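# Clear the carton out of the counter-shelf aisle

## Task

Get the carton completely out of the aisle that runs between the counter and the low shelf, disturbing nothing else if possible. At the end, release it and back the robot away. The carton must stay out of the aisle by itself, without the robot holding or blocking it. The robot must not tip over or be left leaning.

## Robot and tools

Robot: a Hello Robot Stretch 3 with one arm. It has a two-wheeled base (0.33 m long, 0.34 m wide), a lift that slides up and down a mast, and a telescoping arm that reaches out to the robot's right side. The arm cannot move forward or back, so to shift the gripper forward or back you drive the base. The base cannot drive sideways. Turning in place pivots about the point between the drive wheels, 0.05 m behind the front edge. With the arm pulled in and the wrist folded, the robot sweeps a circle of radius 0.28 m when it turns. An unfolded wrist reaches past that circle.

Frames: the base frame has its origin on the floor between the drive wheels, with x forward, y to the left and z up. The odometry frame is the base frame as it was when the scene began. hand_pose is reported in the base frame, at the point where the closed fingertips meet.

Tool execute_actions takes {"actions": [...]}, which run in order. An empty list only returns the current state and images. Each action can contain:
- "robot": a single command, a list of up to 8 commands that run one after another, or {"stop": true}, which brakes everything and clears the queue.
- "steps": an integer from 1 to 450 control steps, at 30 steps per second. Default 1. {"steps": n} on its own just waits.
- "until": an early-exit condition (only together with steps). {"robot": {"status": "ended"}} exits once nothing reads moving and no queue is running. Fields can also be compared, e.g. {"robot": {"lift_m": [">", 0.3]}}, using =, !=, <, <=, > or >=. A status field takes a word or ["!=","moving"]. {"any": {"status": "ended"}} exits when the first motion ends.
If any number is out of range, the whole call is rejected and nothing in it runs.

A command can contain:
- "base": exactly one of {"translate_m": d} or {"rotate_rad": d}. Both are offsets from wherever the base is when that command starts. translate_m is in metres, with forward positive and |d| at most 1. rotate_rad is in radians, with left (counter-clockwise seen from above) positive and |d| at most 3.2.
- "joints": absolute targets, given by name. Any joint you leave out keeps its old target. lift_m runs 0 to 1.1 m (arm height). arm_m runs 0 to 0.52 m (extension). wrist_yaw_rad runs -1.345 to 4.42; 0 points along the arm, positive swings toward the front, 3.0 folds the wrist over the base. wrist_pitch_rad runs -1.57 to 0.451; 0 is level and negative tips the fingers down. wrist_roll_rad runs -2.911 to 2.911. gripper_m runs -0.089 to 0.179; larger is wider, and the real fingertip gap is 0.007 to 0.025 m less than this value. head_pan_rad runs -3.953 to 1.73; 0 faces forward and -1.57 faces along the arm. head_tilt_rad runs -1.53 to 0.419; negative looks down.
- "contact_limits": {"arm_m": p}, where p is the motor effort in percent (1 to 100) at which that arm motion halts. Smaller values are gentler.
- In a queue only, {"pause_s": s}, with s at most 15 seconds.
Base and joint motions in one command start together. A new command overrides the old one at once and throws away the rest of any older queue.

Speed: the base only runs at full speed (0.30 m/s, 1.9 rad/s) when the arm is stowed, meaning lift_m below 0.30, arm_m below 0.03 and wrist_yaw_rad above 2.54. Otherwise it runs at about a third of that.

Gripping: to grip, command gripper_m below the object's width. To let go, command at least 0.02 above the value where the fingers first touched. The reading does not tell you whether something is held, so check the cameras. Only fold or unfold the wrist with lift_m between 0.32 and 0.95, wrist_pitch_rad at -0.4 and roll near 0. If wrist_yaw_rad is below -0.4, keep pitch at -0.5 or lower.

Cameras: head_camera and nav_camera sit on the head, which is aimed with head_pan_rad and head_tilt_rad. wrist_camera rides on the gripper. Each result with images shows one picture per camera, taken at the end of the call.

Tool zoom_image takes {"camera": one of head_camera, nav_camera or wrist_camera, "region": [x0, y0, x1, y1]}. The region is in pixels of that camera's latest image, measured from its top-left corner, at most 504 by 504.

Tool finished_scene takes {"scene": n} and ends the scene for good. Call it only after every motion has stopped.

Result lines:
- base_status: the base's progress, with distance moved and goal in brackets.
- joint_goals and joint_status: each joint's target and state. The states are moving, done, off_target, contact_stop, time_out, stopped, not_commanded and torque_fault.
- measured_speeds: the current speed of each motor.
- refusals, queue and queue_left: counts of refused goals, the state of the latest queue, and how many of its commands have not started.
- lines starting refused:, dropped: or replaced: explain skipped or ended commands.
- on_its_own: appears when the robot changed a goal itself, when a joint has gone slack or its servo is off, or when the base leans by 3 degrees or more.
- motor_effort: percent effort per motor, with the peak since the last result in brackets.
- base_tilt: lean forward and right, in degrees.
- base_odometry: x, y and heading, counted from wheel turns.
- lidar_m: 12 distances in 30-degree sectors, starting straight ahead and going counter-clockwise. The scan plane is 0.17 m above the floor.
- wrist_depth_mm and head_depth_mm: 7x7 grids of depth in millimetres.

After a contact_stop, the arm or lift goes slack until you command it again.

Things to avoid:
- Pushing hard with the arm while the gripper is more than about 0.45 m up, since the robot can tip. Be especially careful about pushing again right after a contact_stop.
- Driving while the gripper holds, hooks or presses on something that cannot move.
- Snagging furniture, particularly while reversing. If the robot starts to lean, undo the last move in small steps, pull the gripper free, and lower lift_m to about 0.2 if the lean remains.
- Long hard pushes with the wrist, which can switch its servo off.
- Dropping, slamming or knocking over objects.

Loose objects may occasionally get nudged by outside forces.

Each tool is called as name([rows], argument=value, ...), one row to a line, values as JSON.

## Session

execute_actions(actions=[])

Scene clock: 0.00 s.
robot.base_odometry: x=+0.000 y=+0.000 heading=+0.000 (m, m, rad; robot's odometry frame)
robot.turned_by_wheels: +0.000 (rad since the last result)
robot.turned_by_imu: +0.000 (rad since the last result)
robot.base_tilt: forward=+0.9 right=-0.5 (deg)
robot.lidar_m: 1.16 1.54 1.32 1.74 1.72 1.21 0.89 0.81 0.82 1.67 1.30 1.29
robot.head_depth_mm: 2097 2180 2197 2248 2261 2272 2071 / 1962 2018 2024 2066 2068 2100 2038 / 1842 1866 1890 1910 1921 1953 1912 / 1736 1739 1731 1766 1795 1807 950 / 1625 1639 1624 1655 1674 1667 955 / 1530 1537 1530 1552 1580 1380 956 / 1451 1454 1472 1476 1489 1380 960
robot.base_status: not_commanded
robot.joint_positions: lift_m=+0.371 arm_m=+0.001 wrist_yaw_rad=+2.996 wrist_pitch_rad=-0.375 wrist_roll_rad=+0.003 gripper_m=+0.037 head_pan_rad=+0.010 head_tilt_rad=-0.010
robot.joint_goals: lift_m=+0.371 arm_m=+0.001 wrist_yaw_rad=+2.996 wrist_pitch_rad=-0.375 wrist_roll_rad=+0.003 gripper_m=+0.037 head_pan_rad=+0.010 head_tilt_rad=-0.010
robot.joint_status: lift_m=not_commanded arm_m=not_commanded wrist_yaw_rad=not_commanded wrist_pitch_rad=not_commanded wrist_roll_rad=not_commanded gripper_m=not_commanded head_pan_rad=not_commanded head_tilt_rad=not_commanded
robot.measured_speeds: translate_m=+0.000 rotate_rad=+0.000 lift_m=+0.000 arm_m=+0.000 wrist_yaw_rad=+0.000 wrist_pitch_rad=+0.000 wrist_roll_rad=+0.000 head_pan_rad=+0.000 head_tilt_rad=+0.000
robot: refusals=0 queue=idle queue_left=0
robot.motor_effort: left_wheel=+0 right_wheel=+0 lift_m=+27 arm_m=+0 wrist_yaw_rad=+0 wrist_pitch_rad=+6 wrist_roll_rad=+0 gripper_m=+0 head_pan_rad=+0 head_tilt_rad=+2 (%)
robot.hand_pose: x=+0.0120 y=+0.0808 z=+0.3936 quat_wxyz=(+0.183, +0.703, +0.081, +0.682) (m; robot's base frame)
robot.wrist_depth_mm: - - - - - - - / - - - - - - - / - - - - - - - / 899 - 916 969 953 970 - / 714 717 - 761 788 772 818 / 615 616 - 632 664 675 658 / 538 540 550 557 561 569 573
pictures: head_camera (sideways: a quarter turn clockwise sets it upright), nav_camera (sideways: a quarter turn counterclockwise sets it upright), wrist_camera
Images, in order (width x height): head_camera 896x504, nav_camera 672x504, wrist_camera 644x364.

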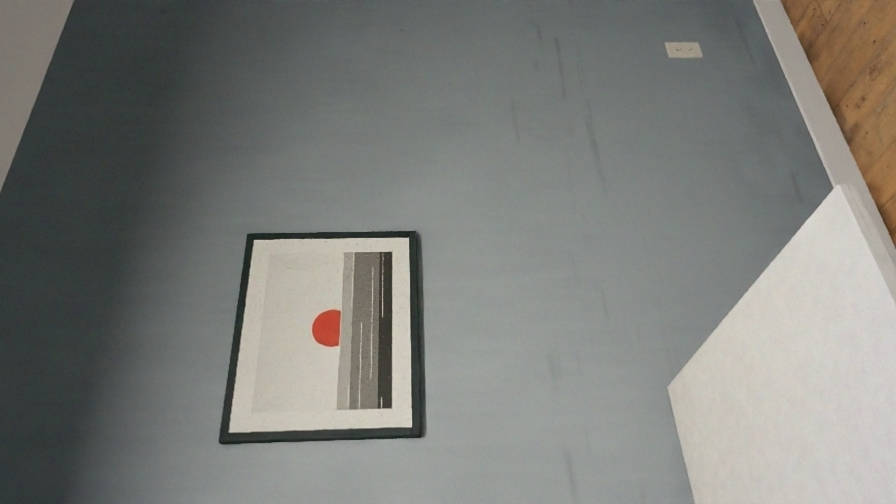

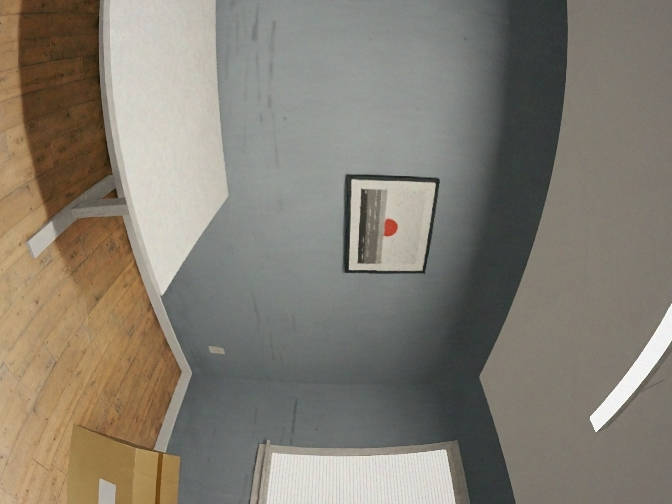

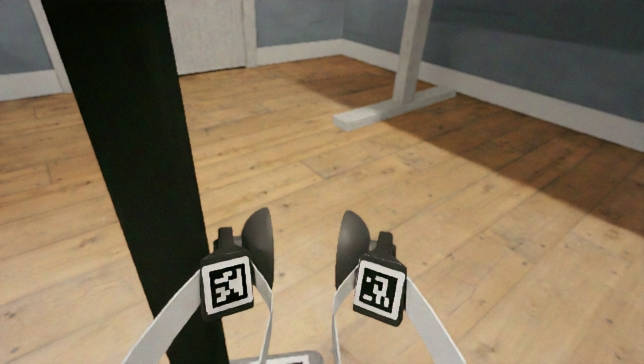

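execute_actions([
  {"robot":{"joints":{"head_pan_rad":-1.2,"head_tilt_rad":-0.7,"lift_m":0.26}},"steps":100,"until":{"robot":{"status":"ended"}}},
])

execute_actions([
  {"robot":{"joints":{"head_pan_rad":-2.8}},"steps":100,"until":{"robot":{"status":"ended"}}},
])

Scene clock: 14.23 s.
robot.base_odometry: x=+0.000 y=+0.000 heading=+0.000 (m, m, rad; robot's odometry frame)
robot.turned_by_wheels: +0.000 (rad since the last result)
robot.turned_by_imu: +0.001 (rad since the last result)
robot.base_tilt: forward=+0.9 right=-0.5 (deg)
robot.lidar_m: 1.16 1.54 1.33 1.75 1.71 1.21 0.89 0.81 0.82 1.66 1.29 1.29
robot.head_depth_mm: 1928 2094 2160 1896 1607 1355 1176 / 1884 2148 2348 1939 1597 1361 1181 / 1864 2104 2322 1926 1594 1350 1175 / 1813 2044 2283 1943 1598 1357 1174 / 1782 2011 2258 1941 1587 1345 1170 / 1750 1981 2142 1710 1588 1343 1170 / 1716 1925 1640 1582 1579 1344 1174
robot.base_status: not_commanded
robot.joint_positions: lift_m=+0.260 arm_m=+0.001 wrist_yaw_rad=+2.996 wrist_pitch_rad=-0.376 wrist_roll_rad=+0.003 gripper_m=+0.037 head_pan_rad=-1.193 head_tilt_rad=-0.691
robot.joint_goals: lift_m=+0.260 arm_m=+0.001 wrist_yaw_rad=+2.996 wrist_pitch_rad=-0.376 wrist_roll_rad=+0.003 gripper_m=+0.037 head_pan_rad=-1.200 head_tilt_rad=-0.700
robot.joint_status: lift_m=done arm_m=not_commanded wrist_yaw_rad=not_commanded wrist_pitch_rad=not_commanded wrist_roll_rad=not_commanded gripper_m=not_commanded head_pan_rad=done head_tilt_rad=done
robot.measured_speeds: translate_m=+0.000 rotate_rad=+0.000 lift_m=+0.000 arm_m=+0.000 wrist_yaw_rad=+0.000 wrist_pitch_rad=+0.000 wrist_roll_rad=+0.000 head_pan_rad=+0.000 head_tilt_rad=+0.000
robot: refusals=0 queue=done queue_left=0
robot.motor_effort: left_wheel=+0(0) right_wheel=-1(0) lift_m=+18(27) arm_m=+0(0) wrist_yaw_rad=+0(0) wrist_pitch_rad=+6(6) wrist_roll_rad=+0(0) gripper_m=+0(0) head_pan_rad=-4(54) head_tilt_rad=-6(48) (%)
robot.hand_pose: x=+0.0120 y=+0.0807 z=+0.2826 quat_wxyz=(+0.183, +0.703, +0.081, +0.682) (m; robot's base frame)
robot.wrist_depth_mm: - - - - - - - / - - - - - - - / 881 - 937 960 991 - - / 691 - 727 727 745 782 790 / 550 560 - 584 612 620 626 / 482 497 - 525 507 526 529 / - - - 438 431 446 450
pictures: head_camera (sideways: a quarter turn clockwise sets it upright), nav_camera (sideways: a quarter turn counterclockwise sets it upright), wrist_camera
camera_calibration (this result's frames):
head_camera: T_world_to_cam=[[-0.221962, 0.640068, -0.735558, 0.979555], [0.947704, 0.319041, -0.00835661, 0.00626793], [0.229324, -0.698946, -0.67741, 0.836218], [0, 0, 0, 1]] pos_world=[0.0197192, -0.0445106, 1.28703]
nav_camera: T_world_to_cam=[[0.250264, -0.595233, 0.763587, -0.957591], [-0.940413, -0.336971, 0.0455418, 0.00358033], [0.230199, -0.729484, -0.644097, 0.795438], [0, 0, 0, 1]] pos_world=[0.0599088, 0.011476, 1.24338]
wrist_camera: T_world_to_cam=[[0.985697, -0.156706, 0.0619976, -0.0247482], [-0.0317602, -0.53403, -0.844869, 0.316845], [0.165505, 0.830816, -0.531369, 0.250948], [0, 0, 0, 1]] pos_world=[-0.00707581, -0.0431651, 0.402573]
Images, in order (width x height): head_camera 896x504, nav_camera 672x504, wrist_camera 644x364.

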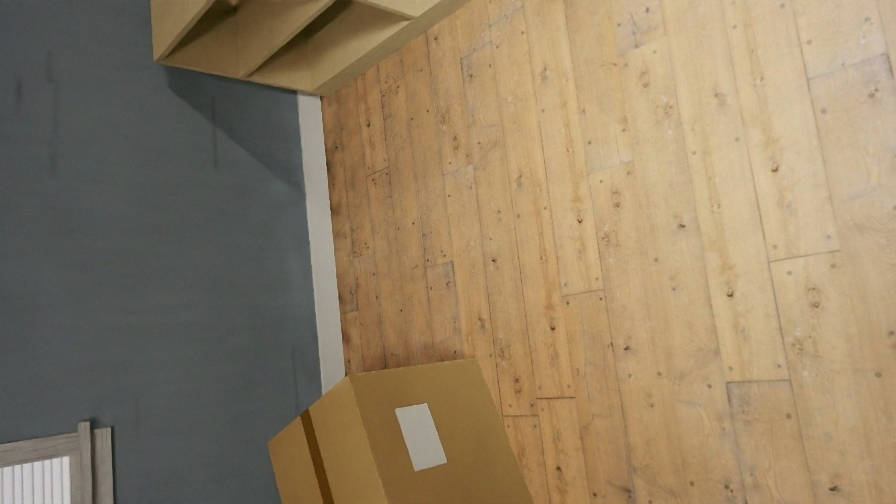

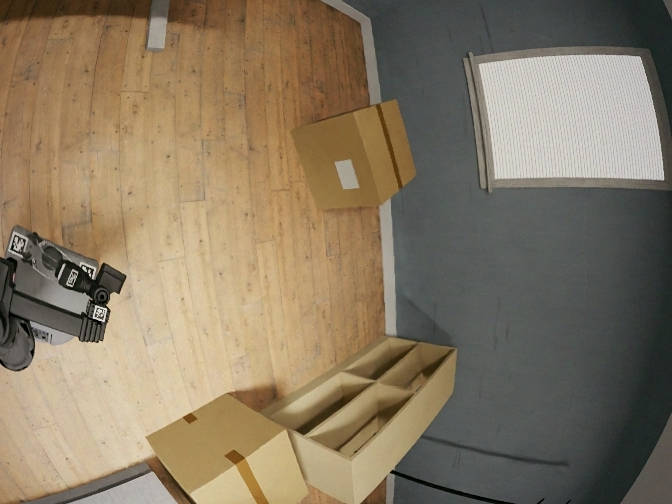

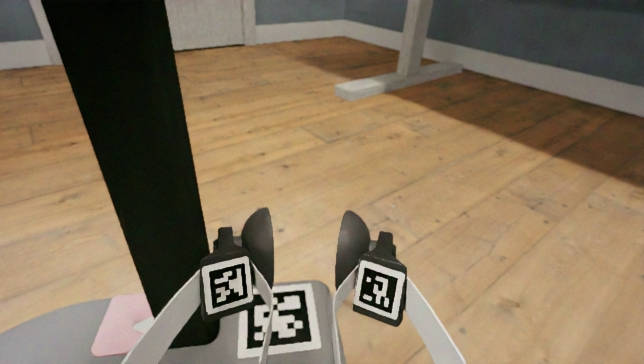

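Scene clock: 15.53 s.
robot.base_odometry: x=+0.000 y=+0.000 heading=+0.000 (m, m, rad; robot's odometry frame)
robot.turned_by_wheels: +0.000 (rad since the last result)
robot.turned_by_imu: +0.000 (rad since the last result)
robot.base_tilt: forward=+0.9 right=-0.5 (deg)
robot.lidar_m: 1.16 1.54 1.33 1.75 1.71 1.21 0.89 0.81 0.82 1.67 1.30 1.29
robot.head_depth_mm: 2937 995 1051 1277 1518 1353 1180 / 2942 988 1034 1232 1514 1356 1178 / 2894 990 1004 1187 1480 1354 1175 / 2860 982 976 1154 1398 1351 1176 / 2813 979 948 1114 1343 1351 1174 / 2730 979 929 1081 1359 1352 1170 / 2727 1091 2195 1330 1176 1318 1172
robot.base_status: not_commanded
robot.joint_positions: lift_m=+0.260 arm_m=+0.001 wrist_yaw_rad=+2.996 wrist_pitch_rad=-0.376 wrist_roll_rad=+0.003 gripper_m=+0.037 head_pan_rad=-2.793 head_tilt_rad=-0.691
robot.joint_goals: lift_m=+0.260 arm_m=+0.001 wrist_yaw_rad=+2.996 wrist_pitch_rad=-0.376 wrist_roll_rad=+0.003 gripper_m=+0.037 head_pan_rad=-2.800 head_tilt_rad=-0.700
robot.joint_status: lift_m=done arm_m=not_commanded wrist_yaw_rad=not_commanded wrist_pitch_rad=not_commanded wrist_roll_rad=not_commanded gripper_m=not_commanded head_pan_rad=done head_tilt_rad=done
robot.measured_speeds: translate_m=+0.000 rotate_rad=+0.000 lift_m=+0.000 arm_m=+0.000 wrist_yaw_rad=+0.000 wrist_pitch_rad=+0.000 wrist_roll_rad=+0.000 head_pan_rad=+0.000 head_tilt_rad=+0.000
robot: refusals=0 queue=done queue_left=0
robot.motor_effort: left_wheel=+0(0) right_wheel=-1(1) lift_m=+18(18) arm_m=+0(0) wrist_yaw_rad=+0(1) wrist_pitch_rad=+6(6) wrist_roll_rad=+0(0) gripper_m=+0(0) head_pan_rad=-3(55) head_tilt_rad=-5(6) (%)
robot.hand_pose: x=+0.0120 y=+0.0807 z=+0.2826 quat_wxyz=(+0.183, +0.703, +0.081, +0.682) (m; robot's base frame)
robot.wrist_depth_mm: - - - - - - - / - - - - - - - / 883 - 941 928 985 - - / 687 - 728 730 753 769 798 / 566 570 - 587 608 633 635 / 478 498 - 512 514 519 526 / - - - 437 442 438 451
pictures: head_camera (sideways: a quarter turn clockwise sets it upright), nav_camera (sideways: a quarter turn counterclockwise sets it upright), wrist_camera
camera_calibration (this result's frames):
head_camera: T_world_to_cam=[[0.646494, 0.2033, -0.735333, 0.973965], [0.291292, -0.956597, -0.00837429, 0.0102951], [-0.70512, -0.208783, -0.677654, 0.842235], [0, 0, 0, 1]] pos_world=[-0.0387839, -0.0123147, 1.28702]
nav_camera: T_world_to_cam=[[-0.602512, -0.2329, 0.763372, -0.952109], [-0.309439, 0.949828, 0.0455531, -0.00028324], [-0.735682, -0.208771, -0.64435, 0.801659], [0, 0, 0, 1]] pos_world=[0.0160214, -0.0541137, 1.24338]
wrist_camera: T_world_to_cam=[[0.985697, -0.156706, 0.0619975, -0.0247482], [-0.0317602, -0.53403, -0.844869, 0.316845], [0.165505, 0.830816, -0.531369, 0.250948], [0, 0, 0, 1]] pos_world=[-0.00707581, -0.0431651, 0.402573]
Images, in order (width x height): head_camera 896x504, nav_camera 672x504, wrist_camera 644x364.

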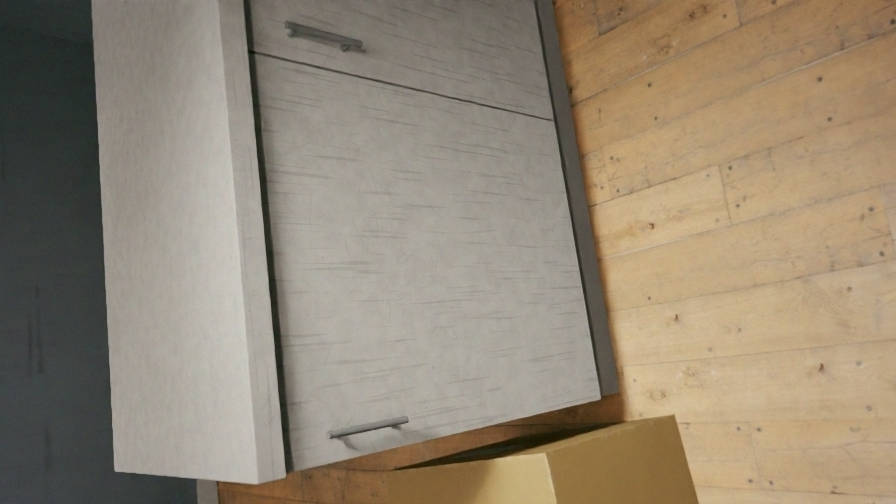

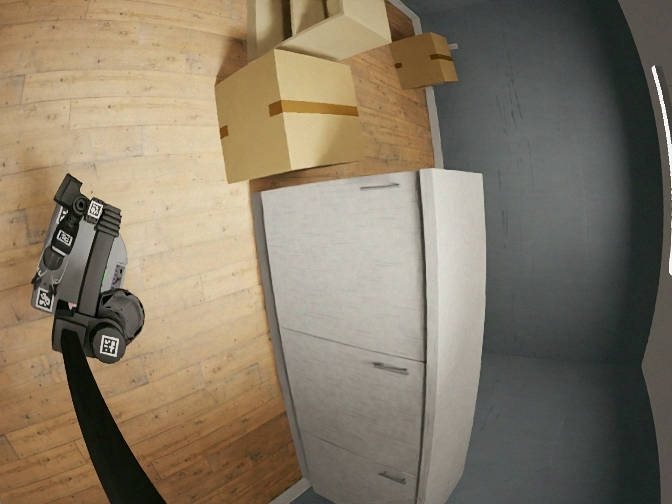

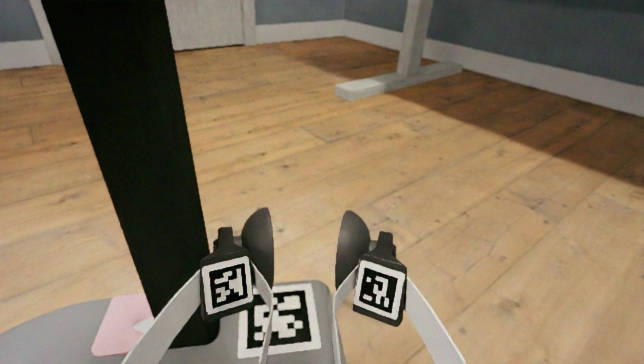

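execute_actions([
  {"robot":{"joints":{"head_pan_rad":-2.2}},"steps":100,"until":{"robot":{"status":"ended"}}},
])

Scene clock: 19.73 s.
robot.base_odometry: x=+0.000 y=+0.000 heading=+0.000 (m, m, rad; robot's odometry frame)
robot.turned_by_wheels: +0.000 (rad since the last result)
robot.turned_by_imu: +0.001 (rad since the last result)
robot.base_tilt: forward=+0.9 right=-0.5 (deg)
robot.lidar_m: 1.17 1.53 1.32 1.74 1.71 1.21 0.89 0.81 0.82 1.67 1.30 1.29
robot.head_depth_mm: 2746 994 893 1026 1204 1358 1179 / 2844 3084 2279 1117 1281 1350 1173 / 2939 3219 2491 1337 1403 1359 1176 / 2999 2919 2471 1295 1320 1356 1178 / 3149 2809 2355 1295 1381 1348 1174 / 3232 3391 1469 1372 1494 1348 1174 / 2898 2914 1458 1747 1585 1346 1171
robot.base_status: not_commanded
robot.joint_positions: lift_m=+0.260 arm_m=+0.001 wrist_yaw_rad=+2.996 wrist_pitch_rad=-0.376 wrist_roll_rad=+0.003 gripper_m=+0.037 head_pan_rad=-2.207 head_tilt_rad=-0.691
robot.joint_goals: lift_m=+0.260 arm_m=+0.001 wrist_yaw_rad=+2.996 wrist_pitch_rad=-0.376 wrist_roll_rad=+0.003 gripper_m=+0.037 head_pan_rad=-2.200 head_tilt_rad=-0.700
robot.joint_status: lift_m=done arm_m=not_commanded wrist_yaw_rad=not_commanded wrist_pitch_rad=not_commanded wrist_roll_rad=not_commanded gripper_m=not_commanded head_pan_rad=done head_tilt_rad=done
robot.measured_speeds: translate_m=+0.000 rotate_rad=+0.000 lift_m=+0.000 arm_m=+0.000 wrist_yaw_rad=+0.000 wrist_pitch_rad=+0.000 wrist_roll_rad=+0.000 head_pan_rad=+0.000 head_tilt_rad=+0.000
robot: refusals=0 queue=done queue_left=0
robot.motor_effort: left_wheel=+0(0) right_wheel=-1(0) lift_m=+18(18) arm_m=+0(0) wrist_yaw_rad=+0(0) wrist_pitch_rad=+6(6) wrist_roll_rad=+0(0) gripper_m=+0(1) head_pan_rad=+3(38) head_tilt_rad=-5(6) (%)
robot.hand_pose: x=+0.0120 y=+0.0807 z=+0.2826 quat_wxyz=(+0.183, +0.703, +0.081, +0.682) (m; robot's base frame)
robot.wrist_depth_mm: - - - - - - - / - - - - - - - / 865 - 906 958 974 - - / 695 - 712 729 767 771 770 / 566 555 - 588 611 624 629 / 478 493 - 516 521 519 531 / - - - 429 429 440 449
pictures: head_camera (sideways: a quarter turn clockwise sets it upright), nav_camera (sideways: a quarter turn counterclockwise sets it upright), wrist_camera
camera_calibration (this result's frames):
head_camera: T_world_to_cam=[[0.426449, 0.526713, -0.735333, 0.975307], [0.771423, -0.636268, -0.00837429, 0.00736626], [-0.472279, -0.563682, -0.677654, 0.840815], [0, 0, 0, 1]] pos_world=[-0.0245015, -0.035068, 1.28702]
nav_camera: T_world_to_cam=[[-0.373435, -0.527075, 0.763372, -0.953506], [-0.782806, 0.620597, 0.0455531, 0.0026043], [-0.497756, -0.580561, -0.64435, 0.800208], [0, 0, 0, 1]] pos_world=[0.0442742, -0.0396165, 1.24338]
wrist_camera: T_world_to_cam=[[0.985697, -0.156706, 0.0619973, -0.0247481], [-0.0317604, -0.53403, -0.844869, 0.316845], [0.165505, 0.830816, -0.531369, 0.250948], [0, 0, 0, 1]] pos_world=[-0.0070758, -0.0431651, 0.402573]
Images, in order (width x height): head_camera 896x504, nav_camera 672x504, wrist_camera 644x364.

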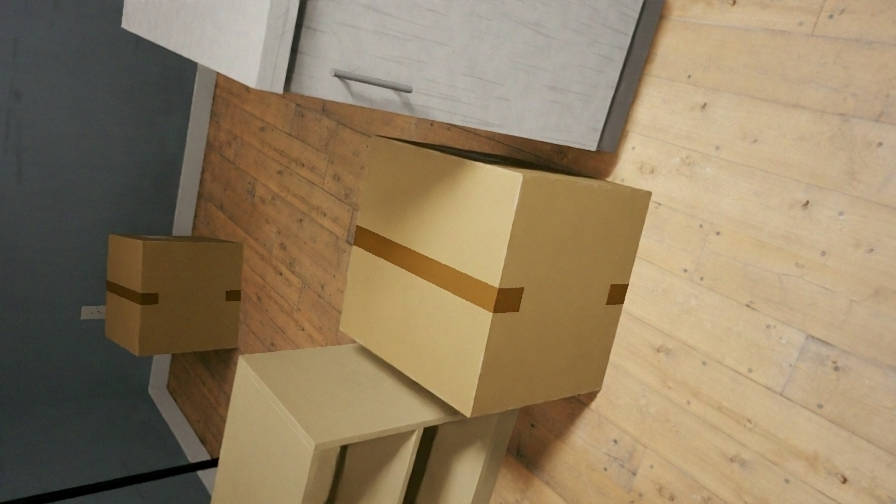

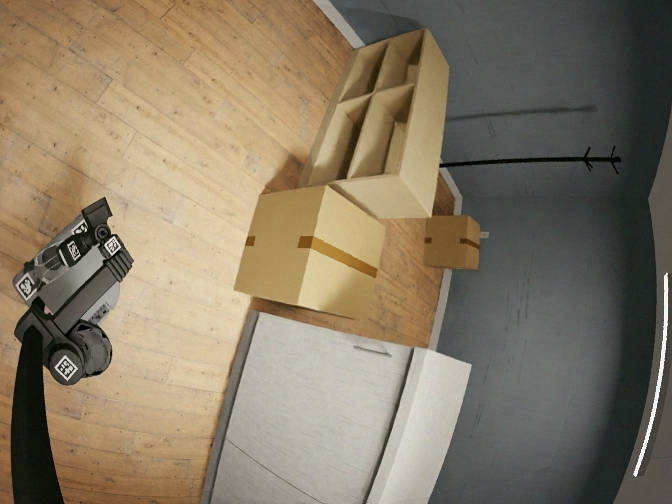

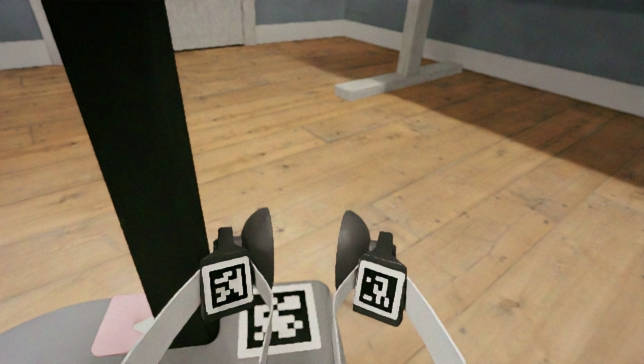

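execute_actions([
  {"robot":[{"base":{"rotate_rad":-1.697},"joints":{"head_pan_rad":0,"head_tilt_rad":-0.9}},{"base":{"translate_m":0.509}},{"base":{"rotate_rad":-0.94}}],"steps":450,"until":{"robot":{"status":"ended"}}},
])

Scene clock: 42.63 s.
robot.base_odometry: x=-0.064 y=-0.505 heading=-2.637 (m, m, rad; robot's odometry frame)
robot.turned_by_wheels: -2.637 (rad since the last result)
robot.turned_by_imu: -2.582 (rad since the last result)
robot.base_tilt: forward=+0.9 right=-0.5 (deg)
robot.lidar_m: 0.47 0.48 1.16 1.63 1.06 1.91 1.40 1.82 2.17 2.11 0.80 0.51
robot.head_depth_mm: 844 788 798 913 1339 1248 1126 / 2589 1100 1118 1133 1224 1245 1123 / 2653 2262 1877 1072 1032 1239 1121 / 2629 2240 1868 1067 993 1241 1116 / 2607 2235 1870 1065 988 1221 1115 / 2603 2226 1859 1063 971 1215 1116 / 2510 2226 1774 1296 1350 1234 1112
robot.base_status: done (rotate_rad -0.9399 of -0.9400)
robot.joint_positions: lift_m=+0.260 arm_m=+0.001 wrist_yaw_rad=+2.996 wrist_pitch_rad=-0.376 wrist_roll_rad=+0.003 gripper_m=+0.037 head_pan_rad=-0.007 head_tilt_rad=-0.890
robot.joint_goals: lift_m=+0.260 arm_m=+0.001 wrist_yaw_rad=+2.996 wrist_pitch_rad=-0.376 wrist_roll_rad=+0.003 gripper_m=+0.037 head_pan_rad=+0.000 head_tilt_rad=-0.900
robot.joint_status: lift_m=done arm_m=not_commanded wrist_yaw_rad=not_commanded wrist_pitch_rad=not_commanded wrist_roll_rad=not_commanded gripper_m=not_commanded head_pan_rad=done head_tilt_rad=done
robot.measured_speeds: translate_m=+0.000 rotate_rad=+0.000 lift_m=+0.000 arm_m=+0.000 wrist_yaw_rad=+0.000 wrist_pitch_rad=+0.000 wrist_roll_rad=+0.000 head_pan_rad=+0.000 head_tilt_rad=+0.000
robot: refusals=0 queue=done queue_left=0
robot.motor_effort: left_wheel=+2(11) right_wheel=-3(8) lift_m=+18(18) arm_m=+0(0) wrist_yaw_rad=+0(0) wrist_pitch_rad=+6(6) wrist_roll_rad=+0(0) gripper_m=+0(0) head_pan_rad=+5(53) head_tilt_rad=-6(28) (%)
robot.hand_pose: x=+0.0120 y=+0.0807 z=+0.2825 quat_wxyz=(+0.183, +0.703, +0.081, +0.682) (m; robot's base frame)
robot.wrist_depth_mm: 788 - - - - - - / 818 - - - - - - / 860 - 904 972 989 959 825 / 684 - 730 720 750 750 713 / 580 561 - 583 598 617 634 / 476 492 - 517 528 515 502 / - - - 434 432 439 444
pictures: head_camera (sideways: a quarter turn clockwise sets it upright), nav_camera (sideways: a quarter turn counterclockwise sets it upright), wrist_camera
camera_calibration (this result's frames):
head_camera: T_world_to_cam=[[-0.808535, 0.035427, -0.58738, 0.790051], [0.0573243, 0.99818, -0.0187037, 0.0251665], [0.585649, -0.0487937, -0.809095, 1.00529], [0, 0, 0, 1]] pos_world=[0.0485942, -0.00405796, 1.27791]
nav_camera: T_world_to_cam=[[0.783754, 0.00759269, 0.621025, -0.775065], [-0.0310047, -0.9982, 0.051333, -0.00949403], [0.620297, -0.0594872, -0.782108, 0.972548], [0, 0, 0, 1]] pos_world=[0.00389756, 0.054262, 1.24246]
wrist_camera: T_world_to_cam=[[0.985699, -0.156695, 0.0619999, -0.0247514], [-0.0317824, -0.534182, -0.844772, 0.316764], [0.165491, 0.83072, -0.531523, 0.251015], [0, 0, 0, 1]] pos_world=[-0.00707572, -0.0431919, 0.402549]
Images, in order (width x height): head_camera 896x504, nav_camera 672x504, wrist_camera 644x364.

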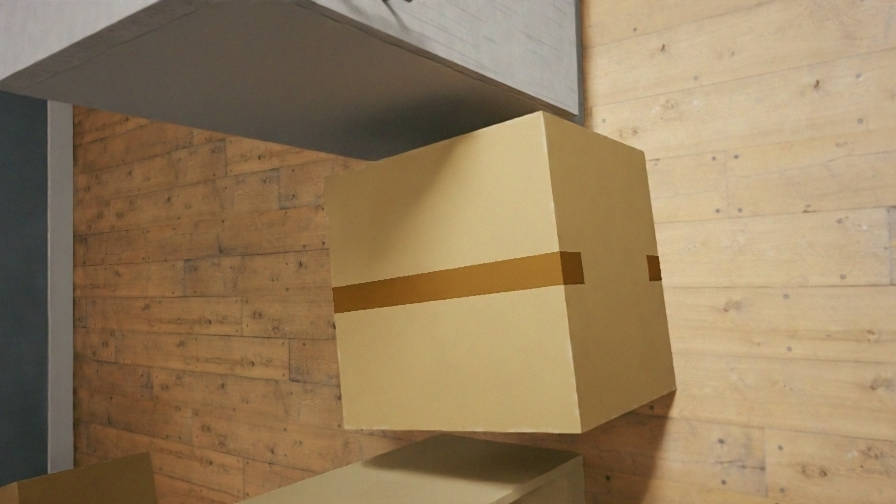

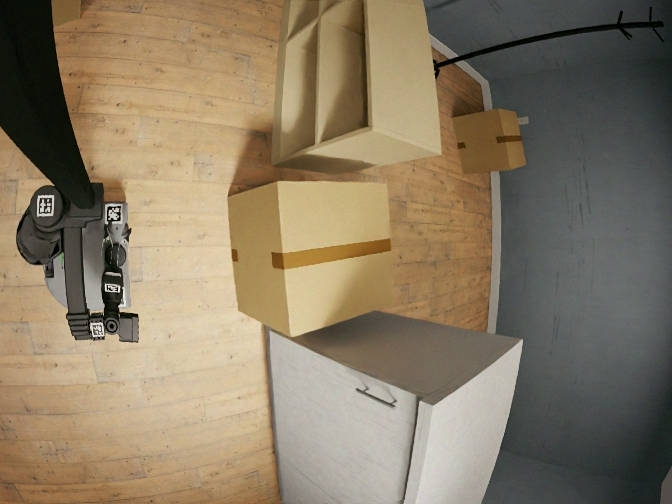

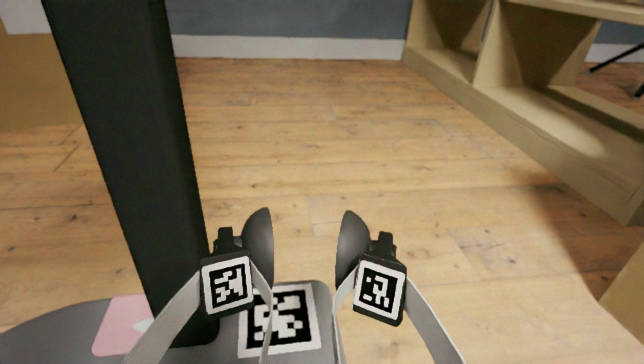

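execute_actions([
  {"robot":[{"base":{"translate_m":0.36}},{"joints":{"lift_m":0.32}},{"base":{"translate_m":0.4}}],"steps":450,"until":{"robot":{"status":"ended"}}},
])

Scene clock: 59.27 s.
robot.base_odometry: x=-0.729 y=-0.872 heading=-2.637 (m, m, rad; robot's odometry frame)
robot.turned_by_wheels: +0.000 (rad since the last result)
robot.turned_by_imu: +0.085 (rad since the last result)
robot.base_tilt: forward=+0.9 right=-0.5 (deg)
robot.lidar_m: - - 0.15 0.19 1.25 1.34 1.82 2.17 2.15 0.19 0.15 -
robot.head_depth_mm: 2305 2256 1882 956 933 912 839 / 2310 2258 1878 1604 975 834 750 / 2315 2238 1875 1603 937 832 749 / 2355 2235 1873 1594 933 830 747 / 2342 2224 1857 1591 931 827 747 / 2346 2224 1868 1585 928 829 745 / 1894 2033 1845 1582 1108 1063 1067
robot.base_status: off_target (translate_m +0.3996 of +0.4000)
robot.joint_positions: lift_m=+0.320 arm_m=+0.001 wrist_yaw_rad=+3.002 wrist_pitch_rad=-0.378 wrist_roll_rad=+0.003 gripper_m=+0.037 head_pan_rad=-0.006 head_tilt_rad=-0.892
robot.joint_goals: lift_m=+0.320 arm_m=+0.001 wrist_yaw_rad=+3.002 wrist_pitch_rad=-0.378 wrist_roll_rad=+0.003 gripper_m=+0.037 head_pan_rad=+0.000 head_tilt_rad=-0.900
robot.joint_status: lift_m=done arm_m=not_commanded wrist_yaw_rad=not_commanded wrist_pitch_rad=not_commanded wrist_roll_rad=not_commanded gripper_m=not_commanded head_pan_rad=done head_tilt_rad=done
robot.measured_speeds: translate_m=+0.000 rotate_rad=+0.000 lift_m=+0.000 arm_m=+0.000 wrist_yaw_rad=+0.000 wrist_pitch_rad=+0.000 wrist_roll_rad=+0.000 head_pan_rad=+0.000 head_tilt_rad=+0.000
robot: refusals=0 queue=done queue_left=0
robot.on_its_own: left_wheel is at rest, and its effort (+48) is outside its rest range (-18 to +18); right_wheel is at rest, and its effort (+37) is outside its rest range (-18 to +18)
robot.motor_effort: left_wheel=+48(66) right_wheel=+37(44) lift_m=+34(32) arm_m=+0(0) wrist_yaw_rad=-4(4) wrist_pitch_rad=+7(7) wrist_roll_rad=+0(0) gripper_m=+3(1) head_pan_rad=+2(3) head_tilt_rad=-4(7) (%)
robot.hand_pose: x=+0.0107 y=+0.0807 z=+0.3415 quat_wxyz=(+0.181, +0.703, +0.084, +0.683) (m; robot's base frame)
robot.wrist_depth_mm: - - - - 229 366 373 / - - - - 140 131 137 / - - - - 128 90 91 / 777 - 829 745 130 79 68 / 652 650 - 678 131 80 59 / 542 556 - 570 117 81 57 / 483 497 - 266 150 81 58
pictures: head_camera (sideways: a quarter turn clockwise sets it upright), nav_camera (sideways: a quarter turn counterclockwise sets it upright), wrist_camera
camera_calibration (this result's frames):
head_camera: T_world_to_cam=[[-0.8099, 0.0351301, -0.585515, 0.787628], [0.0569038, 0.998202, -0.0188201, 0.0253205], [0.583801, -0.0485604, -0.810443, 1.00705], [0, 0, 0, 1]] pos_world=[0.0485403, -0.00404154, 1.27781]
nav_camera: T_world_to_cam=[[0.785181, 0.00787973, 0.619217, -0.772718], [-0.030509, -0.998213, 0.0513887, -0.00956934], [0.618515, -0.0592411, -0.783537, 0.974417], [0, 0, 0, 1]] pos_world=[0.00374007, 0.0542621, 1.24246]
wrist_camera: T_world_to_cam=[[0.9866, -0.150916, 0.0620125, -0.0275663], [-0.0288365, -0.535373, -0.844123, 0.366418], [0.160591, 0.831024, -0.53255, 0.282924], [0, 0, 0, 1]] pos_world=[-0.00767206, -0.0431068, 0.461682]
Images, in order (width x height): head_camera 896x504, nav_camera 672x504, wrist_camera 644x364.

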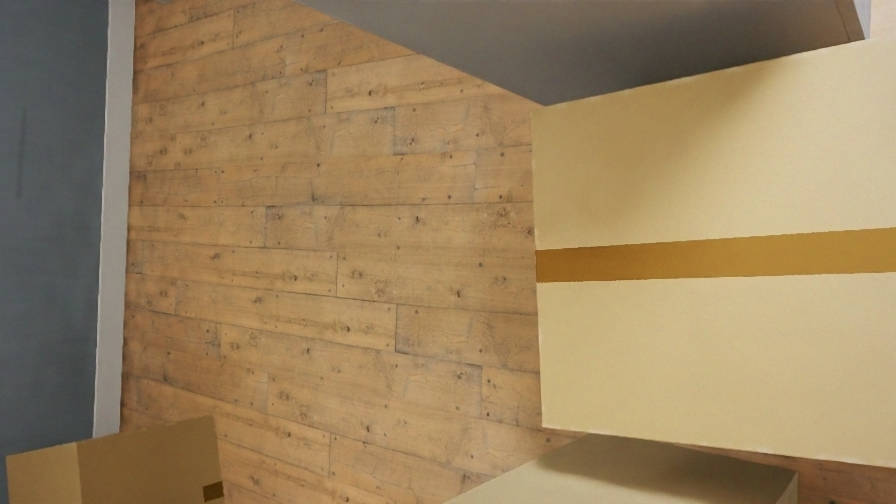

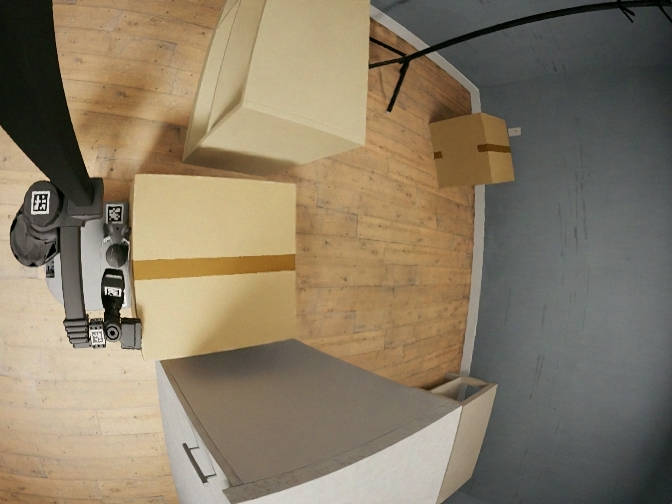

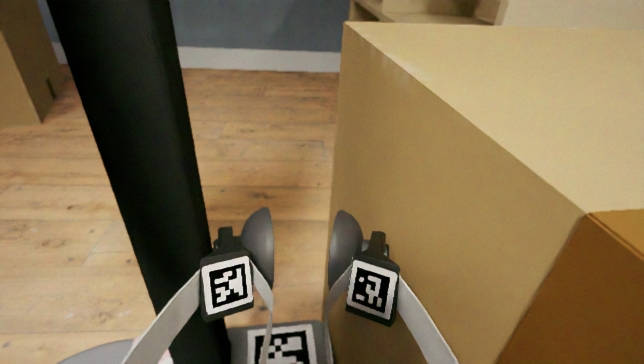

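execute_actions([
  {"robot":[{"base":{"translate_m":-0.22},"joints":{"lift_m":0.25,"head_pan_rad":-1.57,"head_tilt_rad":-1.0}},{"base":{"rotate_rad":1.53}},{"joints":{"arm_m":0.2},"contact_limits":{"arm_m":60}}],"steps":450,"until":{"robot":{"status":"ended"}}},
])

Scene clock: 79.87 s.
robot.base_odometry: x=-0.536 y=-0.766 heading=-1.107 (m, m, rad; robot's odometry frame)
robot.turned_by_wheels: +1.530 (rad since the last result)
robot.turned_by_imu: +1.596 (rad since the last result)
robot.base_tilt: forward=+0.0 right=-2.0 (deg)
robot.lidar_m: 1.64 1.11 2.06 1.60 2.22 2.13 0.93 0.47 0.37 0.37 0.42 1.06
robot.head_depth_mm: 2413 2026 1101 1035 996 1220 1108 / 2394 2021 1733 1057 1223 1222 1142 / 2409 2008 1161 1018 952 1232 - / 2390 2016 1161 1017 949 1218 - / 2396 2009 1159 1015 1055 1226 1113 / 2147 2022 1722 1049 1173 1219 1112 / 2062 2001 974 1040 1309 1218 1109
robot.base_status: done (rotate_rad +1.5300 of +1.5300)
robot.joint_positions: lift_m=+0.250 arm_m=+0.197 wrist_yaw_rad=+3.043 wrist_pitch_rad=-0.378 wrist_roll_rad=+0.003 gripper_m=+0.037 head_pan_rad=-1.564 head_tilt_rad=-0.989
robot.joint_goals: lift_m=+0.250 arm_m=+0.200 wrist_yaw_rad=+3.043 wrist_pitch_rad=-0.378 wrist_roll_rad=+0.003 gripper_m=+0.037 head_pan_rad=-1.570 head_tilt_rad=-1.000
robot.joint_status: lift_m=done arm_m=done wrist_yaw_rad=not_commanded wrist_pitch_rad=not_commanded wrist_roll_rad=not_commanded gripper_m=not_commanded head_pan_rad=done head_tilt_rad=done
robot.measured_speeds: translate_m=+0.000 rotate_rad=+0.000 lift_m=+0.000 arm_m=+0.000 wrist_yaw_rad=+0.000 wrist_pitch_rad=+0.000 wrist_roll_rad=+0.000 head_pan_rad=+0.000 head_tilt_rad=+0.000
robot: refusals=0 queue=done queue_left=0
robot.motor_effort: left_wheel=+0(48) right_wheel=-1(37) lift_m=+28(41) arm_m=+37(56) wrist_yaw_rad=-40(93) wrist_pitch_rad=+7(7) wrist_roll_rad=+0(0) gripper_m=+0(3) head_pan_rad=-3(51) head_tilt_rad=-7(22) (%)
robot.contact_limits: arm_m 56 (drawing in: default 25, maximum 41; extending or still: default 35, maximum 56)
robot.hand_pose: x=+0.0013 y=-0.1137 z=+0.2717 quat_wxyz=(+0.167, +0.701, +0.098, +0.686) (m; robot's base frame)
robot.wrist_depth_mm: - - - - - - - / - - - - - - - / 822 852 878 912 943 986 - / 653 730 - 736 720 765 796 / 541 - - - 607 612 631 / - - - - 516 518 527 / - - - - 428 441 451
pictures: head_camera (sideways: a quarter turn clockwise sets it upright), nav_camera (sideways: a quarter turn counterclockwise sets it upright), wrist_camera
camera_calibration (this result's frames):
head_camera: T_world_to_cam=[[0.0239462, 0.863262, -0.504187, 0.676594], [0.998859, -0.0415066, -0.0236265, 0.0258294], [-0.041323, -0.503046, -0.863271, 1.07954], [0, 0, 0, 1]] pos_world=[0.00260797, -0.0399485, 1.27367]
nav_camera: T_world_to_cam=[[0.0187532, -0.841357, 0.540155, -0.66504], [-0.998496, 0.0120799, 0.0534818, -0.006383], [-0.0515223, -0.540345, -0.839864, 1.05173], [0, 0, 0, 1]] pos_world=[0.060286, 0.00884085, 1.24288]
wrist_camera: T_world_to_cam=[[0.991996, -0.109991, 0.062014, -0.0386497], [-0.0066731, -0.536109, -0.844123, 0.203049], [0.126092, 0.836953, -0.532552, 0.409608], [0, 0, 0, 1]] pos_world=[-0.0119529, -0.238217, 0.391932]
Images, in order (width x height): head_camera 896x504, nav_camera 672x504, wrist_camera 644x364.

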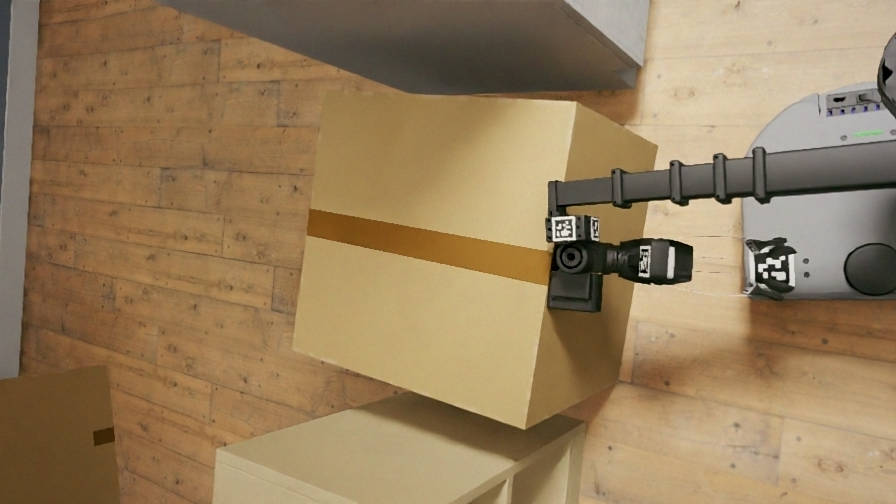

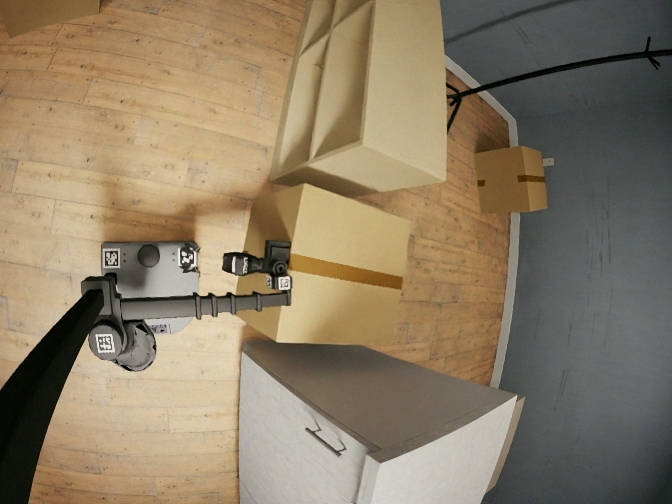

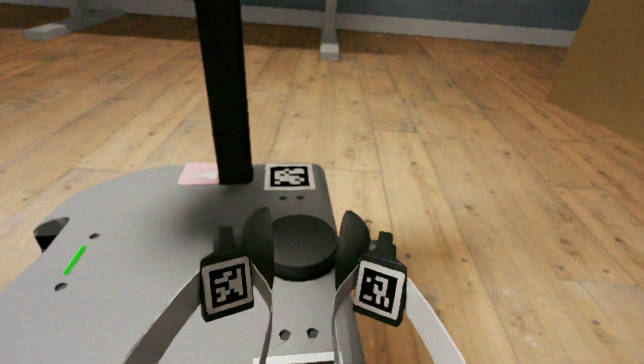

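execute_actions([
  {"robot":[{"joints":{"arm_m":0.0}},{"base":{"rotate_rad":-1.0}},{"base":{"translate_m":-0.13},"joints":{"lift_m":0.34,"wrist_pitch_rad":-0.4}},{"joints":{"wrist_yaw_rad":0,"gripper_m":0.0}},{"base":{"rotate_rad":0.88},"joints":{"lift_m":0.1,"wrist_pitch_rad":0}}],"steps":450,"until":{"robot":{"status":"ended"}}},
])

Scene clock: 106.40 s.
robot.base_odometry: x=-0.470 y=-0.654 heading=-1.227 (m, m, rad; robot's odometry frame)
robot.turned_by_wheels: -0.120 (rad since the last result)
robot.turned_by_imu: -0.119 (rad since the last result)
robot.base_tilt: forward=+0.9 right=-0.5 (deg)
robot.lidar_m: 1.72 1.13 2.01 1.51 1.86 2.07 1.69 0.63 0.50 0.46 0.49 1.18
robot.head_depth_mm: 675 608 650 831 1294 1221 1117 / 864 869 874 916 1286 1215 1141 / 2301 1949 1339 1350 1320 1228 - / 2288 1942 1126 997 1233 1238 - / 2287 1926 1121 994 1262 1210 1104 / 2267 1929 1123 990 1273 1207 1105 / 2185 1914 1161 1001 1286 1203 1100
robot.base_status: done (rotate_rad +0.8799 of +0.8800)
robot.joint_positions: lift_m=+0.100 arm_m=+0.002 wrist_yaw_rad=+0.002 wrist_pitch_rad=-0.025 wrist_roll_rad=+0.004 gripper_m=+0.000 head_pan_rad=-1.564 head_tilt_rad=-0.989
robot.joint_goals: lift_m=+0.100 arm_m=+0.000 wrist_yaw_rad=+0.000 wrist_pitch_rad=+0.000 wrist_roll_rad=+0.004 gripper_m=+0.000 head_pan_rad=-1.570 head_tilt_rad=-1.000
robot.joint_status: lift_m=done arm_m=done wrist_yaw_rad=done wrist_pitch_rad=done wrist_roll_rad=not_commanded gripper_m=done head_pan_rad=done head_tilt_rad=done
robot.measured_speeds: translate_m=+0.000 rotate_rad=+0.000 lift_m=+0.000 arm_m=+0.000 wrist_yaw_rad=+0.000 wrist_pitch_rad=+0.000 wrist_roll_rad=+0.000 head_pan_rad=+0.000 head_tilt_rad=+0.000
robot: refusals=0 queue=done queue_left=0
robot.motor_effort: left_wheel=-2(9) right_wheel=+1(8) lift_m=+18(34) arm_m=-3(37) wrist_yaw_rad=-2(40) wrist_pitch_rad=+9(9) wrist_roll_rad=-1(1) gripper_m=-2(81) head_pan_rad=-3(5) head_tilt_rad=-6(7) (%)
robot.hand_pose: x=-0.0209 y=-0.4021 z=+0.2086 quat_wxyz=(+0.706, +0.010, -0.708, -0.008) (m; robot's base frame)
robot.wrist_depth_mm: 212 208 205 203 200 345 245 / 219 216 214 210 206 339 243 / 227 225 220 218 214 360 241 / 234 232 228 224 220 353 239 / 242 240 236 229 229 351 240 / 251 250 245 - 238 352 252 / 261 259 254 250 250 341 313
pictures: head_camera (sideways: a quarter turn clockwise sets it upright), nav_camera (sideways: a quarter turn counterclockwise sets it upright), wrist_camera
camera_calibration (this result's frames):
head_camera: T_world_to_cam=[[0.0239948, 0.863261, -0.504188, 0.676594], [0.998857, -0.0415629, -0.0236265, 0.0258294], [-0.0413513, -0.503044, -0.863271, 1.07954], [0, 0, 0, 1]] pos_world=[0.00260572, -0.0399483, 1.27367]
nav_camera: T_world_to_cam=[[0.0187057, -0.841358, 0.540155, -0.66504], [-0.998495, 0.0121362, 0.0534818, -0.00638299], [-0.0515527, -0.540343, -0.839864, 1.05173], [0, 0, 0, 1]] pos_world=[0.0602865, 0.00883778, 1.24288]
wrist_camera: T_world_to_cam=[[-0.998131, 0.0302448, 0.0531027, -0.0277874], [-0.0456054, 0.209773, -0.976686, 0.321771], [-0.0406792, -0.977282, -0.208001, -0.180603], [0, 0, 0, 1]] pos_world=[-0.0204077, -0.243159, 0.278179]
Images, in order (width x height): head_camera 896x504, nav_camera 672x504, wrist_camera 644x364.

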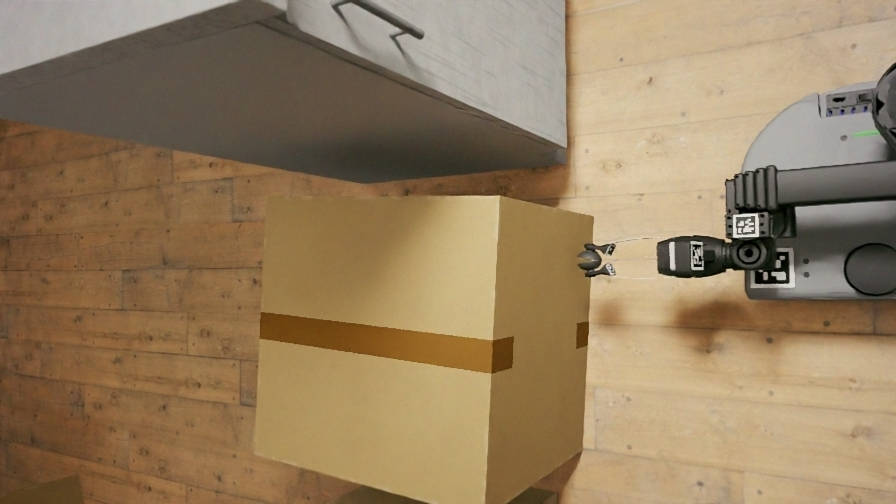

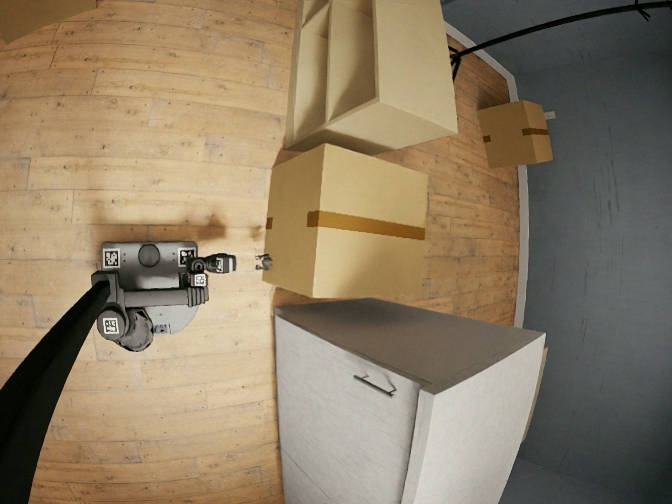

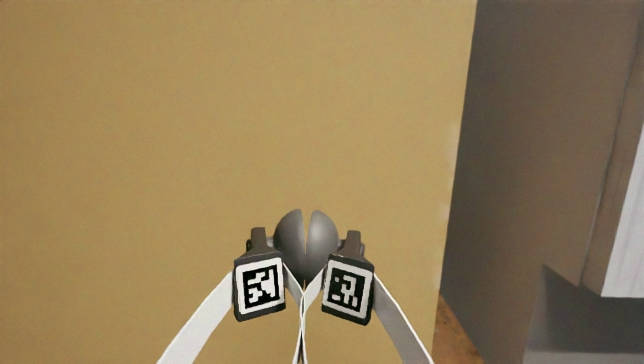

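execute_actions([
  {"robot":[{"base":{"translate_m":0.11}},{"joints":{"arm_m":0.25},"contact_limits":{"arm_m":56}}],"steps":450,"until":{"robot":{"status":"ended"}}},
])

Scene clock: 114.50 s.
robot.base_odometry: x=-0.433 y=-0.758 heading=-1.227 (m, m, rad; robot's odometry frame)
robot.turned_by_wheels: +0.000 (rad since the last result)
robot.turned_by_imu: -0.011 (rad since the last result)
robot.base_tilt: forward=+0.8 right=-0.7 (deg)
robot.lidar_m: 1.61 1.04 1.14 1.50 1.91 2.19 1.78 0.65 0.49 0.48 0.51 1.08
robot.head_depth_mm: 870 879 888 940 1290 1222 1115 / 2316 1879 1261 1179 1322 1220 1139 / 2313 1957 1135 1003 1277 1233 - / 2293 1949 1131 1009 1282 1192 - / 2296 1941 1126 1009 1279 1215 1107 / 2288 1937 1141 1010 1293 1206 1105 / 2167 1922 1191 1174 1304 1208 1105
robot.base_status: done (translate_m +0.1100 of +0.1100)
robot.joint_positions: lift_m=+0.100 arm_m=+0.077 wrist_yaw_rad=+0.007 wrist_pitch_rad=-0.034 wrist_roll_rad=+0.004 gripper_m=+0.000 head_pan_rad=-1.564 head_tilt_rad=-0.990
robot.joint_goals: lift_m=+0.100 arm_m=+0.079 wrist_yaw_rad=+0.000 wrist_pitch_rad=+0.000 wrist_roll_rad=+0.004 gripper_m=+0.000 head_pan_rad=-1.570 head_tilt_rad=-1.000
robot.joint_status: lift_m=done arm_m=contact_stop wrist_yaw_rad=done wrist_pitch_rad=done wrist_roll_rad=not_commanded gripper_m=done head_pan_rad=done head_tilt_rad=done
robot.measured_speeds: translate_m=-0.001 rotate_rad=+0.007 lift_m=+0.000 arm_m=-0.048 wrist_yaw_rad=+0.260 wrist_pitch_rad=-0.048 wrist_roll_rad=+0.000 head_pan_rad=+0.000 head_tilt_rad=-0.024
robot: refusals=0 queue=dropped queue_left=0
robot.on_its_own: arm_m is slack since a contact_stop, until your next command for it (your +0.250 is given up)
robot.motor_effort: left_wheel=-1(10) right_wheel=-1(4) lift_m=+18(18) arm_m=+29(58) wrist_yaw_rad=-10(11) wrist_pitch_rad=+14(14) wrist_roll_rad=+0(0) gripper_m=-4(4) head_pan_rad=-4(3) head_tilt_rad=-7(7) (%)
robot.contact_limits: arm_m 56 (drawing in: default 25, maximum 41; extending or still: default 35, maximum 56)
robot.hand_pose: x=-0.0197 y=-0.4777 z=+0.2062 quat_wxyz=(+0.706, +0.015, -0.708, -0.010) (m; robot's base frame)
robot.wrist_depth_mm: 153 151 149 146 145 143 142 / 157 156 154 152 150 148 145 / 164 162 159 156 155 152 150 / 170 168 164 163 160 158 156 / 177 174 171 169 166 164 162 / 184 180 - 175 173 171 167 / 192 189 185 183 180 177 174
pictures: head_camera (sideways: a quarter turn clockwise sets it upright), nav_camera (sideways: a quarter turn counterclockwise sets it upright), wrist_camera
camera_calibration (this result's frames):
head_camera: T_world_to_cam=[[0.023994, 0.863494, -0.503788, 0.676074], [0.998856, -0.0415528, -0.0236489, 0.0258585], [-0.0413545, -0.502645, -0.863503, 1.07984], [0, 0, 0, 1]] pos_world=[0.0026056, -0.0399352, 1.27366]
nav_camera: T_world_to_cam=[[0.0187068, -0.841607, 0.539766, -0.664533], [-0.998495, 0.0121123, 0.0534906, -0.00639439], [-0.0515559, -0.539954, -0.840114, 1.05206], [0, 0, 0, 1]] pos_world=[0.0602863, 0.00886503, 1.24288]
wrist_camera: T_world_to_cam=[[-0.998259, 0.0249101, 0.0534707, -0.0267694], [-0.0467526, 0.218628, -0.974688, 0.339144], [-0.0359697, -0.97549, -0.217083, -0.252037], [0, 0, 0, 1]] pos_world=[-0.0199327, -0.31934, 0.277278]
Images, in order (width x height): head_camera 896x504, nav_camera 672x504, wrist_camera 644x364.

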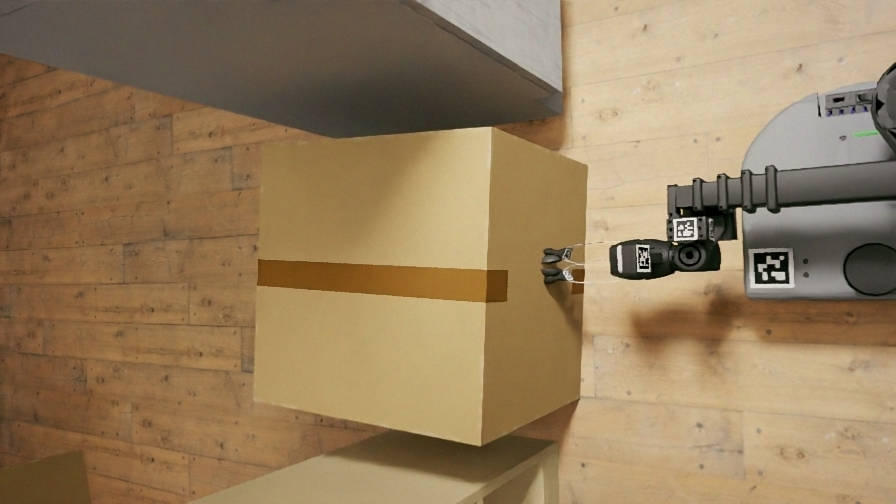

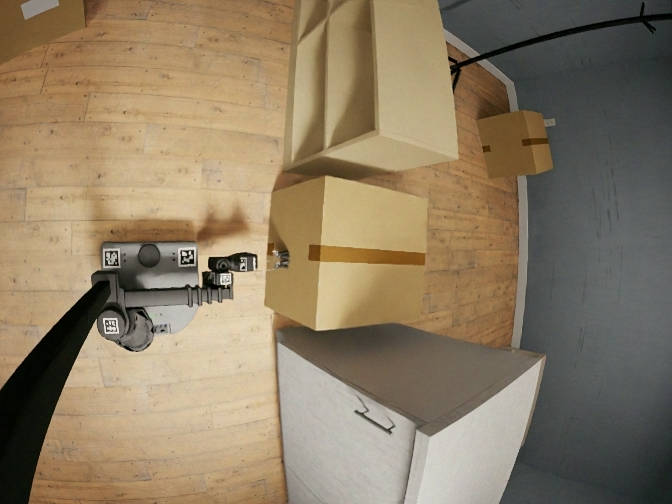

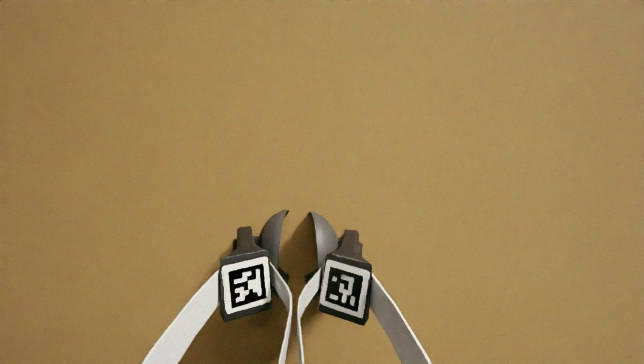

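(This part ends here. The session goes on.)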